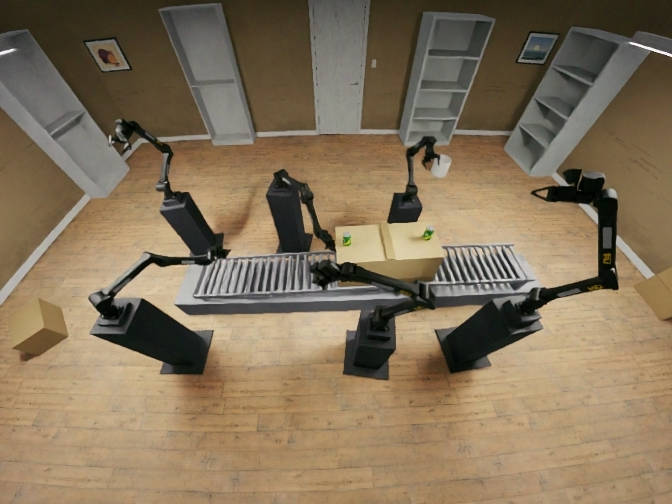

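{"fn": "execute_actions", "kwargs": {
  "actions": [
    {"arm5":{"joints":{"joint1_rad":0.82,"joint5_rad":-0.1}}}
  ],
  "cameras": []
}}

{"fn": "execute_actions", "kwargs": {
  "actions": [
    {"arm5":{"joints":{"joint1_rad":0.7,"joint5_rad":-0.23}}}
  ],
  "cameras": []
}}

{"fn": "execute_actions", "kwargs": {
  "actions": [
    {"arm5":{"joints":{"joint1_rad":0.59,"joint5_rad":-0.36}}}
  ],
  "cameras": []
}}

{"fn": "execute_actions", "kwargs": {
  "actions": [
    {"arm5":{"joints":{"joint1_rad":0.48,"joint5_rad":-0.49}}}
  ],
  "cameras": []
}}

{"fn": "execute_actions", "kwargs": {
  "actions": [
    {"arm5":{"joints":{"joint1_rad":0.37,"joint5_rad":-0.62}},"arm3":{"joints":{"joint1_rad":-1.03,"joint2_rad":3.1,"joint3_rad":2.42,"joint4_rad":0.4}}}
  ],
  "cameras": []
}}

{"fn": "execute_actions", "kwargs": {
  "actions": [
    {"arm5":{"joints":{"joint1_rad":0.26,"joint5_rad":-0.75}}}
  ],
  "cameras": []
}}

{"fn": "execute_actions", "kwargs": {
  "actions": [
    {"arm5":{"joints":{"joint1_rad":0.15,"joint5_rad":-0.88}}}
  ],
  "cameras": []
}}

{"fn": "execute_actions", "kwargs": {
  "actions": [
    {"arm5":{"joints":{"joint1_rad":0.04,"joint5_rad":-1.01}}}
  ],
  "cameras": ["arm3_cam_wrist","arm5_cam_wrist","cam_high"]
}}

Scene clock: 56.93 s.
Motor temperatures (°C, as the motors report them): arm1=[26 32 30 29 27 29] | arm2=[27 29 31 29 28 26] | arm3=[29 30 32 27 29 29] | arm4=[28 26 29 28 29 27] | arm5=[30 35 33 28 29 29] | arm6=[27 28 32 28 27 28]
arm1.joint_positions: joint1_rad=+0.807 joint2_rad=+1.202 joint3_rad=+2.093 joint4_rad=-1.238 joint5_rad=+0.000 joint6_rad=+0.593 gripper_m=+0.000
arm1.joint_status: not commanded
arm1.hand: x=-0.8920 y=+0.4207 z=+1.6701 quat_wxyz=(-0.578, -0.482, -0.658, +0.025) (m; scene frame)
arm2.joint_positions: joint1_rad=+1.457 joint2_rad=+1.001 joint3_rad=+1.196 joint4_rad=-0.988 joint5_rad=+0.004 joint6_rad=+0.010 gripper_m=+0.000
arm2.joint_status: not commanded
arm2.hand: x=+0.1203 y=+0.5670 z=+1.2016 quat_wxyz=(-0.380, -0.130, -0.915, +0.049) (m; scene frame)
arm3.joint_positions: joint1_rad=-0.597 joint2_rad=+3.069 joint3_rad=+2.191 joint4_rad=+0.435 joint5_rad=-0.003 joint6_rad=-0.008 gripper_m=+0.000
arm3.joint_status: not commanded
arm3.hand: x=+0.9446 y=-0.1013 z=+0.6398 quat_wxyz=(-0.250, -0.746, -0.402, +0.469) (m; scene frame)
arm4.joint_positions: joint1_rad=-0.245 joint2_rad=+0.492 joint3_rad=+1.449 joint4_rad=-1.271 joint5_rad=+0.250 joint6_rad=-0.464 gripper_m=+0.095
arm4.joint_status: not commanded
arm4.hand: x=+1.6556 y=-0.4968 z=+1.4490 quat_wxyz=(-0.559, +0.634, -0.490, -0.213) (m; scene frame)
arm5.joint_positions: joint1_rad=+0.753 joint2_rad=+2.975 joint3_rad=+1.780 joint4_rad=+1.055 joint5_rad=-0.069 joint6_rad=-0.011 gripper_m=+0.000
arm5.joint_status: joint1_rad off_target (ended at +0.753, target +0.820); joint5_rad off_target (ended at -0.069, target -0.100)
arm5.hand: x=+0.0231 y=-0.0058 z=+0.6542 quat_wxyz=(-0.287, +0.684, -0.324, -0.587) (m; scene frame)
arm6.joint_positions: joint1_rad=-0.068 joint2_rad=+0.648 joint3_rad=+1.365 joint4_rad=-1.187 joint5_rad=-0.082 joint6_rad=+0.408 gripper_m=+0.095
arm6.joint_status: not commanded
arm6.hand: x=-0.8019 y=-0.4007 z=+1.2616 quat_wxyz=(-0.266, +0.469, -0.706, -0.459) (m; scene frame)
pictures: none
No camera images: the call's "cameras" was empty. Leave "cameras" out to get every camera's image.

Scene clock: 58.43 s.
Motor temperatures (°C, as the motors report them): arm1=[26 32 30 29 27 29] | arm2=[27 29 31 29 28 26] | arm3=[29 31 32 27 29 29] | arm4=[28 26 29 28 29 27] | arm5=[30 35 33 28 29 29] | arm6=[27 28 32 28 27 28]
arm1.joint_positions: joint1_rad=+0.807 joint2_rad=+1.202 joint3_rad=+2.093 joint4_rad=-1.238 joint5_rad=+0.000 joint6_rad=+0.593 gripper_m=+0.000
arm1.joint_status: not commanded
arm1.hand: x=-0.8920 y=+0.4207 z=+1.6701 quat_wxyz=(-0.578, -0.482, -0.658, +0.025) (m; scene frame)
arm2.joint_positions: joint1_rad=+1.457 joint2_rad=+1.001 joint3_rad=+1.196 joint4_rad=-0.988 joint5_rad=+0.004 joint6_rad=+0.010 gripper_m=+0.000
arm2.joint_status: not commanded
arm2.hand: x=+0.1203 y=+0.5670 z=+1.2016 quat_wxyz=(-0.380, -0.130, -0.915, +0.049) (m; scene frame)
arm3.joint_positions: joint1_rad=-0.597 joint2_rad=+3.069 joint3_rad=+2.191 joint4_rad=+0.435 joint5_rad=-0.003 joint6_rad=-0.008 gripper_m=+0.000
arm3.joint_status: not commanded
arm3.hand: x=+0.9446 y=-0.1013 z=+0.6398 quat_wxyz=(-0.250, -0.746, -0.402, +0.469) (m; scene frame)
arm4.joint_positions: joint1_rad=-0.245 joint2_rad=+0.492 joint3_rad=+1.449 joint4_rad=-1.271 joint5_rad=+0.250 joint6_rad=-0.464 gripper_m=+0.095
arm4.joint_status: not commanded
arm4.hand: x=+1.6556 y=-0.4968 z=+1.4490 quat_wxyz=(-0.559, +0.634, -0.490, -0.213) (m; scene frame)
arm5.joint_positions: joint1_rad=+0.630 joint2_rad=+2.975 joint3_rad=+1.785 joint4_rad=+1.055 joint5_rad=-0.202 joint6_rad=-0.011 gripper_m=+0.000
arm5.joint_status: joint1_rad off_target (ended at +0.630, target +0.700); the others done
arm5.hand: x=+0.0862 y=+0.0339 z=+0.6571 quat_wxyz=(-0.280, +0.681, -0.325, -0.594) (m; scene frame)
arm6.joint_positions: joint1_rad=-0.068 joint2_rad=+0.648 joint3_rad=+1.365 joint4_rad=-1.187 joint5_rad=-0.082 joint6_rad=+0.408 gripper_m=+0.095
arm6.joint_status: not commanded
arm6.hand: x=-0.8019 y=-0.4007 z=+1.2616 quat_wxyz=(-0.266, +0.469, -0.706, -0.459) (m; scene frame)
pictures: none
No camera images: the call's "cameras" was empty. Leave "cameras" out to get every camera's image.

Scene clock: 59.97 s.
Motor temperatures (°C, as the motors report them): arm1=[26 32 30 29 27 29] | arm2=[27 28 32 29 28 26] | arm3=[29 31 33 27 29 29] | arm4=[28 26 29 28 29 27] | arm5=[30 36 33 28 29 29] | arm6=[27 28 32 28 27 28]
arm1.joint_positions: joint1_rad=+0.807 joint2_rad=+1.202 joint3_rad=+2.093 joint4_rad=-1.238 joint5_rad=+0.000 joint6_rad=+0.593 gripper_m=+0.000
arm1.joint_status: not commanded
arm1.hand: x=-0.8920 y=+0.4207 z=+1.6701 quat_wxyz=(-0.578, -0.482, -0.658, +0.025) (m; scene frame)
arm2.joint_positions: joint1_rad=+1.457 joint2_rad=+1.001 joint3_rad=+1.196 joint4_rad=-0.988 joint5_rad=+0.004 joint6_rad=+0.010 gripper_m=+0.000
arm2.joint_status: not commanded
arm2.hand: x=+0.1203 y=+0.5670 z=+1.2016 quat_wxyz=(-0.380, -0.130, -0.915, +0.049) (m; scene frame)
arm3.joint_positions: joint1_rad=-0.597 joint2_rad=+3.069 joint3_rad=+2.191 joint4_rad=+0.435 joint5_rad=-0.003 joint6_rad=-0.008 gripper_m=+0.000
arm3.joint_status: not commanded
arm3.hand: x=+0.9446 y=-0.1013 z=+0.6398 quat_wxyz=(-0.250, -0.746, -0.402, +0.469) (m; scene frame)
arm4.joint_positions: joint1_rad=-0.245 joint2_rad=+0.492 joint3_rad=+1.449 joint4_rad=-1.271 joint5_rad=+0.250 joint6_rad=-0.464 gripper_m=+0.095
arm4.joint_status: not commanded
arm4.hand: x=+1.6556 y=-0.4968 z=+1.4490 quat_wxyz=(-0.559, +0.634, -0.490, -0.213) (m; scene frame)
arm5.joint_positions: joint1_rad=+0.519 joint2_rad=+2.975 joint3_rad=+1.786 joint4_rad=+1.055 joint5_rad=-0.334 joint6_rad=-0.011 gripper_m=+0.000
arm5.joint_status: joint1_rad off_target (ended at +0.519, target +0.590); the others done
arm5.hand: x=+0.1459 y=+0.0606 z=+0.6592 quat_wxyz=(-0.269, +0.680, -0.323, -0.601) (m; scene frame)
arm6.joint_positions: joint1_rad=-0.068 joint2_rad=+0.648 joint3_rad=+1.365 joint4_rad=-1.187 joint5_rad=-0.082 joint6_rad=+0.408 gripper_m=+0.095
arm6.joint_status: not commanded
arm6.hand: x=-0.8019 y=-0.4007 z=+1.2616 quat_wxyz=(-0.266, +0.469, -0.706, -0.459) (m; scene frame)
pictures: none
No camera images: the call's "cameras" was empty. Leave "cameras" out to get every camera's image.

Scene clock: 61.53 s.
Motor temperatures (°C, as the motors report them): arm1=[26 31 30 29 27 29] | arm2=[27 28 32 29 28 26] | arm3=[29 31 33 27 29 29] | arm4=[28 26 29 28 29 27] | arm5=[30 36 33 28 29 29] | arm6=[27 28 32 28 27 28]
arm1.joint_positions: joint1_rad=+0.807 joint2_rad=+1.202 joint3_rad=+2.093 joint4_rad=-1.238 joint5_rad=+0.000 joint6_rad=+0.593 gripper_m=+0.000
arm1.joint_status: not commanded
arm1.hand: x=-0.8920 y=+0.4207 z=+1.6701 quat_wxyz=(-0.578, -0.482, -0.658, +0.025) (m; scene frame)
arm2.joint_positions: joint1_rad=+1.457 joint2_rad=+1.001 joint3_rad=+1.196 joint4_rad=-0.988 joint5_rad=+0.004 joint6_rad=+0.010 gripper_m=+0.000
arm2.joint_status: not commanded
arm2.hand: x=+0.1203 y=+0.5670 z=+1.2016 quat_wxyz=(-0.380, -0.130, -0.915, +0.049) (m; scene frame)
arm3.joint_positions: joint1_rad=-0.597 joint2_rad=+3.069 joint3_rad=+2.191 joint4_rad=+0.435 joint5_rad=-0.003 joint6_rad=-0.008 gripper_m=+0.000
arm3.joint_status: not commanded
arm3.hand: x=+0.9446 y=-0.1013 z=+0.6398 quat_wxyz=(-0.250, -0.746, -0.402, +0.469) (m; scene frame)
arm4.joint_positions: joint1_rad=-0.245 joint2_rad=+0.492 joint3_rad=+1.449 joint4_rad=-1.271 joint5_rad=+0.250 joint6_rad=-0.464 gripper_m=+0.095
arm4.joint_status: not commanded
arm4.hand: x=+1.6556 y=-0.4968 z=+1.4490 quat_wxyz=(-0.559, +0.634, -0.490, -0.213) (m; scene frame)
arm5.joint_positions: joint1_rad=+0.401 joint2_rad=+2.975 joint3_rad=+1.788 joint4_rad=+1.055 joint5_rad=-0.465 joint6_rad=-0.011 gripper_m=+0.000
arm5.joint_status: joint1_rad off_target (ended at +0.401, target +0.480); the others done
arm5.hand: x=+0.2134 y=+0.0822 z=+0.6620 quat_wxyz=(-0.262, +0.677, -0.322, -0.608) (m; scene frame)
arm6.joint_positions: joint1_rad=-0.068 joint2_rad=+0.648 joint3_rad=+1.365 joint4_rad=-1.187 joint5_rad=-0.082 joint6_rad=+0.408 gripper_m=+0.095
arm6.joint_status: not commanded
arm6.hand: x=-0.8019 y=-0.4007 z=+1.2616 quat_wxyz=(-0.266, +0.469, -0.706, -0.459) (m; scene frame)
pictures: none
No camera images: the call's "cameras" was empty. Leave "cameras" out to get every camera's image.

Scene clock: 63.57 s.
Motor temperatures (°C, as the motors report them): arm1=[26 31 30 29 27 29] | arm2=[27 28 32 29 28 26] | arm3=[29 32 33 27 29 29] | arm4=[28 26 29 28 29 27] | arm5=[30 36 33 28 29 29] | arm6=[27 28 32 28 27 28]
arm1.joint_positions: joint1_rad=+0.807 joint2_rad=+1.202 joint3_rad=+2.093 joint4_rad=-1.238 joint5_rad=+0.000 joint6_rad=+0.593 gripper_m=+0.000
arm1.joint_status: not commanded
arm1.hand: x=-0.8920 y=+0.4207 z=+1.6701 quat_wxyz=(-0.578, -0.482, -0.658, +0.025) (m; scene frame)
arm2.joint_positions: joint1_rad=+1.457 joint2_rad=+1.001 joint3_rad=+1.196 joint4_rad=-0.988 joint5_rad=+0.004 joint6_rad=+0.010 gripper_m=+0.000
arm2.joint_status: not commanded
arm2.hand: x=+0.1203 y=+0.5670 z=+1.2016 quat_wxyz=(-0.380, -0.130, -0.915, +0.049) (m; scene frame)
arm3.joint_positions: joint1_rad=-1.035 joint2_rad=+3.088 joint3_rad=+2.401 joint4_rad=+0.404 joint5_rad=+0.001 joint6_rad=-0.005 gripper_m=+0.000
arm3.joint_status: all done
arm3.hand: x=+0.6278 y=+0.1395 z=+0.7202 quat_wxyz=(-0.157, -0.772, -0.217, +0.576) (m; scene frame)
arm4.joint_positions: joint1_rad=-0.245 joint2_rad=+0.492 joint3_rad=+1.449 joint4_rad=-1.271 joint5_rad=+0.250 joint6_rad=-0.464 gripper_m=+0.095
arm4.joint_status: not commanded
arm4.hand: x=+1.6556 y=-0.4968 z=+1.4490 quat_wxyz=(-0.559, +0.634, -0.490, -0.213) (m; scene frame)
arm5.joint_positions: joint1_rad=+0.289 joint2_rad=+2.975 joint3_rad=+1.790 joint4_rad=+1.055 joint5_rad=-0.596 joint6_rad=-0.011 gripper_m=+0.000
arm5.joint_status: joint1_rad off_target (ended at +0.290, target +0.370); the others done
arm5.hand: x=+0.2788 y=+0.0944 z=+0.6650 quat_wxyz=(-0.253, +0.675, -0.319, -0.616) (m; scene frame)
arm6.joint_positions: joint1_rad=-0.068 joint2_rad=+0.648 joint3_rad=+1.365 joint4_rad=-1.187 joint5_rad=-0.082 joint6_rad=+0.408 gripper_m=+0.095
arm6.joint_status: not commanded
arm6.hand: x=-0.8019 y=-0.4007 z=+1.2616 quat_wxyz=(-0.266, +0.469, -0.706, -0.459) (m; scene frame)
pictures: none
No camera images: the call's "cameras" was empty. Leave "cameras" out to get every camera's image.

Scene clock: 65.20 s.
Motor temperatures (°C, as the motors report them): arm1=[26 31 30 29 27 29] | arm2=[27 28 32 29 28 26] | arm3=[29 32 33 27 29 29] | arm4=[28 26 30 28 29 27] | arm5=[30 36 33 28 30 29] | arm6=[27 28 32 28 27 28]
arm1.joint_positions: joint1_rad=+0.807 joint2_rad=+1.202 joint3_rad=+2.093 joint4_rad=-1.238 joint5_rad=+0.000 joint6_rad=+0.593 gripper_m=+0.000
arm1.joint_status: not commanded
arm1.hand: x=-0.8920 y=+0.4207 z=+1.6701 quat_wxyz=(-0.578, -0.482, -0.658, +0.025) (m; scene frame)
arm2.joint_positions: joint1_rad=+1.457 joint2_rad=+1.001 joint3_rad=+1.196 joint4_rad=-0.988 joint5_rad=+0.004 joint6_rad=+0.010 gripper_m=+0.000
arm2.joint_status: not commanded
arm2.hand: x=+0.1203 y=+0.5670 z=+1.2016 quat_wxyz=(-0.380, -0.130, -0.915, +0.049) (m; scene frame)
arm3.joint_positions: joint1_rad=-1.035 joint2_rad=+3.088 joint3_rad=+2.401 joint4_rad=+0.404 joint5_rad=+0.001 joint6_rad=-0.005 gripper_m=+0.000
arm3.joint_status: not commanded
arm3.hand: x=+0.6278 y=+0.1395 z=+0.7202 quat_wxyz=(-0.157, -0.772, -0.217, +0.576) (m; scene frame)
arm4.joint_positions: joint1_rad=-0.245 joint2_rad=+0.492 joint3_rad=+1.449 joint4_rad=-1.271 joint5_rad=+0.250 joint6_rad=-0.464 gripper_m=+0.095
arm4.joint_status: not commanded
arm4.hand: x=+1.6556 y=-0.4968 z=+1.4490 quat_wxyz=(-0.559, +0.634, -0.490, -0.213) (m; scene frame)
arm5.joint_positions: joint1_rad=+0.176 joint2_rad=+2.975 joint3_rad=+1.792 joint4_rad=+1.055 joint5_rad=-0.727 joint6_rad=-0.011 gripper_m=+0.000
arm5.joint_status: joint1_rad off_target (ended at +0.176, target +0.260); the others done
arm5.hand: x=+0.3468 y=+0.0993 z=+0.6684 quat_wxyz=(-0.245, +0.672, -0.315, -0.624) (m; scene frame)
arm6.joint_positions: joint1_rad=-0.068 joint2_rad=+0.648 joint3_rad=+1.365 joint4_rad=-1.187 joint5_rad=-0.082 joint6_rad=+0.408 gripper_m=+0.095
arm6.joint_status: not commanded
arm6.hand: x=-0.8019 y=-0.4007 z=+1.2616 quat_wxyz=(-0.266, +0.469, -0.706, -0.459) (m; scene frame)
pictures: none
No camera images: the call's "cameras" was empty. Leave "cameras" out to get every camera's image.

Scene clock: 66.83 s.
Motor temperatures (°C, as the motors report them): arm1=[26 31 30 29 27 29] | arm2=[27 28 33 29 28 26] | arm3=[29 32 33 27 29 29] | arm4=[28 26 30 28 29 27] | arm5=[30 36 33 28 30 29] | arm6=[27 28 32 28 27 28]
arm1.joint_positions: joint1_rad=+0.807 joint2_rad=+1.202 joint3_rad=+2.093 joint4_rad=-1.238 joint5_rad=+0.000 joint6_rad=+0.593 gripper_m=+0.000
arm1.joint_status: not commanded
arm1.hand: x=-0.8920 y=+0.4207 z=+1.6701 quat_wxyz=(-0.578, -0.482, -0.658, +0.025) (m; scene frame)
arm2.joint_positions: joint1_rad=+1.457 joint2_rad=+1.001 joint3_rad=+1.196 joint4_rad=-0.988 joint5_rad=+0.004 joint6_rad=+0.010 gripper_m=+0.000
arm2.joint_status: not commanded
arm2.hand: x=+0.1203 y=+0.5670 z=+1.2016 quat_wxyz=(-0.380, -0.130, -0.915, +0.049) (m; scene frame)
arm3.joint_positions: joint1_rad=-1.035 joint2_rad=+3.088 joint3_rad=+2.401 joint4_rad=+0.404 joint5_rad=+0.001 joint6_rad=-0.005 gripper_m=+0.000
arm3.joint_status: not commanded
arm3.hand: x=+0.6278 y=+0.1395 z=+0.7202 quat_wxyz=(-0.157, -0.772, -0.217, +0.576) (m; scene frame)
arm4.joint_positions: joint1_rad=-0.245 joint2_rad=+0.492 joint3_rad=+1.449 joint4_rad=-1.271 joint5_rad=+0.250 joint6_rad=-0.464 gripper_m=+0.095
arm4.joint_status: not commanded
arm4.hand: x=+1.6556 y=-0.4968 z=+1.4490 quat_wxyz=(-0.559, +0.634, -0.490, -0.213) (m; scene frame)
arm5.joint_positions: joint1_rad=+0.065 joint2_rad=+2.975 joint3_rad=+1.795 joint4_rad=+1.055 joint5_rad=-0.857 joint6_rad=-0.011 gripper_m=+0.000
arm5.joint_status: joint1_rad off_target (ended at +0.065, target +0.150); the others done
arm5.hand: x=+0.4139 y=+0.0964 z=+0.6725 quat_wxyz=(-0.238, +0.669, -0.310, -0.632) (m; scene frame)
arm6.joint_positions: joint1_rad=-0.068 joint2_rad=+0.648 joint3_rad=+1.365 joint4_rad=-1.187 joint5_rad=-0.082 joint6_rad=+0.408 gripper_m=+0.095
arm6.joint_status: not commanded
arm6.hand: x=-0.8019 y=-0.4007 z=+1.2616 quat_wxyz=(-0.266, +0.469, -0.706, -0.459) (m; scene frame)
pictures: none
No camera images: the call's "cameras" was empty. Leave "cameras" out to get every camera's image.

Scene clock: 68.47 s.
Motor temperatures (°C, as the motors report them): arm1=[26 31 30 29 27 29] | arm2=[27 28 33 29 28 26] | arm3=[29 32 33 27 29 29] | arm4=[28 26 30 28 29 27] | arm5=[30 36 33 28 30 29] | arm6=[27 28 32 28 27 28]
arm1.joint_positions: joint1_rad=+0.807 joint2_rad=+1.202 joint3_rad=+2.093 joint4_rad=-1.238 joint5_rad=+0.000 joint6_rad=+0.593 gripper_m=+0.000
arm1.joint_status: not commanded
arm1.hand: x=-0.8920 y=+0.4207 z=+1.6701 quat_wxyz=(-0.578, -0.482, -0.658, +0.025) (m; scene frame)
arm2.joint_positions: joint1_rad=+1.457 joint2_rad=+1.001 joint3_rad=+1.196 joint4_rad=-0.988 joint5_rad=+0.004 joint6_rad=+0.010 gripper_m=+0.000
arm2.joint_status: not commanded
arm2.hand: x=+0.1203 y=+0.5670 z=+1.2016 quat_wxyz=(-0.380, -0.130, -0.915, +0.049) (m; scene frame)
arm3.joint_positions: joint1_rad=-1.035 joint2_rad=+3.088 joint3_rad=+2.401 joint4_rad=+0.404 joint5_rad=+0.001 joint6_rad=-0.005 gripper_m=+0.000
arm3.joint_status: not commanded
arm3.hand: x=+0.6278 y=+0.1395 z=+0.7202 quat_wxyz=(-0.157, -0.772, -0.217, +0.576) (m; scene frame)
arm4.joint_positions: joint1_rad=-0.245 joint2_rad=+0.492 joint3_rad=+1.449 joint4_rad=-1.271 joint5_rad=+0.250 joint6_rad=-0.464 gripper_m=+0.095
arm4.joint_status: not commanded
arm4.hand: x=+1.6556 y=-0.4968 z=+1.4490 quat_wxyz=(-0.559, +0.634, -0.490, -0.213) (m; scene frame)
arm5.joint_positions: joint1_rad=-0.046 joint2_rad=+2.974 joint3_rad=+1.799 joint4_rad=+1.055 joint5_rad=-0.986 joint6_rad=-0.011 gripper_m=+0.000
arm5.joint_status: joint1_rad off_target (ended at -0.046, target +0.040); the others done
arm5.hand: x=+0.4806 y=+0.0864 z=+0.6772 quat_wxyz=(-0.233, +0.666, -0.304, -0.640) (m; scene frame)
arm6.joint_positions: joint1_rad=-0.068 joint2_rad=+0.648 joint3_rad=+1.365 joint4_rad=-1.187 joint5_rad=-0.082 joint6_rad=+0.408 gripper_m=+0.095
arm6.joint_status: not commanded
arm6.hand: x=-0.8019 y=-0.4007 z=+1.2616 quat_wxyz=(-0.266, +0.469, -0.706, -0.459) (m; scene frame)
pictures: arm3_cam_wrist, arm5_cam_wrist, cam_high
camera_calibration (this result's frames):
arm3_cam_wrist: T_world_to_cam=[[-0.529006, 0.848576, 0.00842204, 0.213082], [0.672329, 0.425147, -0.605989, -0.0390942], [-0.517809, -0.31491, -0.795428, 1.0636], [0, 0, 0, 1]] pos_world=[0.689749, 0.170744, 0.820535]
arm5_cam_wrist: T_world_to_cam=[[0.700602, 0.708817, -0.0820744, -0.34507], [0.409124, -0.49327, -0.76766, 0.371716], [-0.584615, 0.504246, -0.635579, 0.794868], [0, 0, 0, 1]] pos_world=[0.554371, 0.0271388, 0.762232]
Images, in order (width x height): arm3_cam_wrist 504x504, arm5_cam_wrist 504x504, cam_high 672x504.

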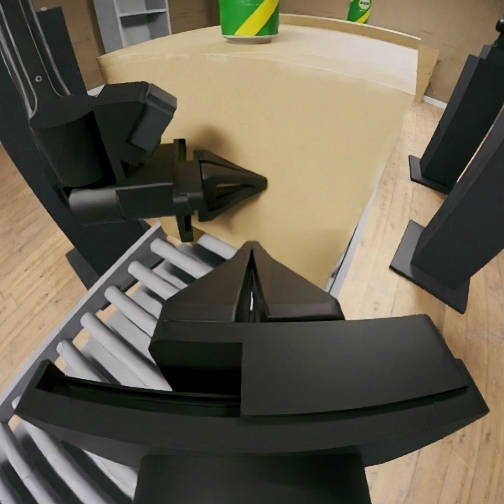

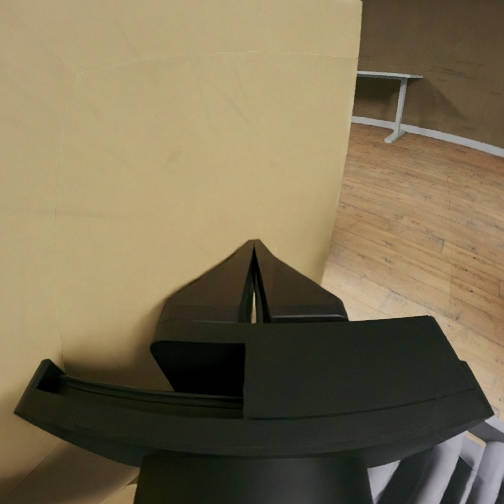

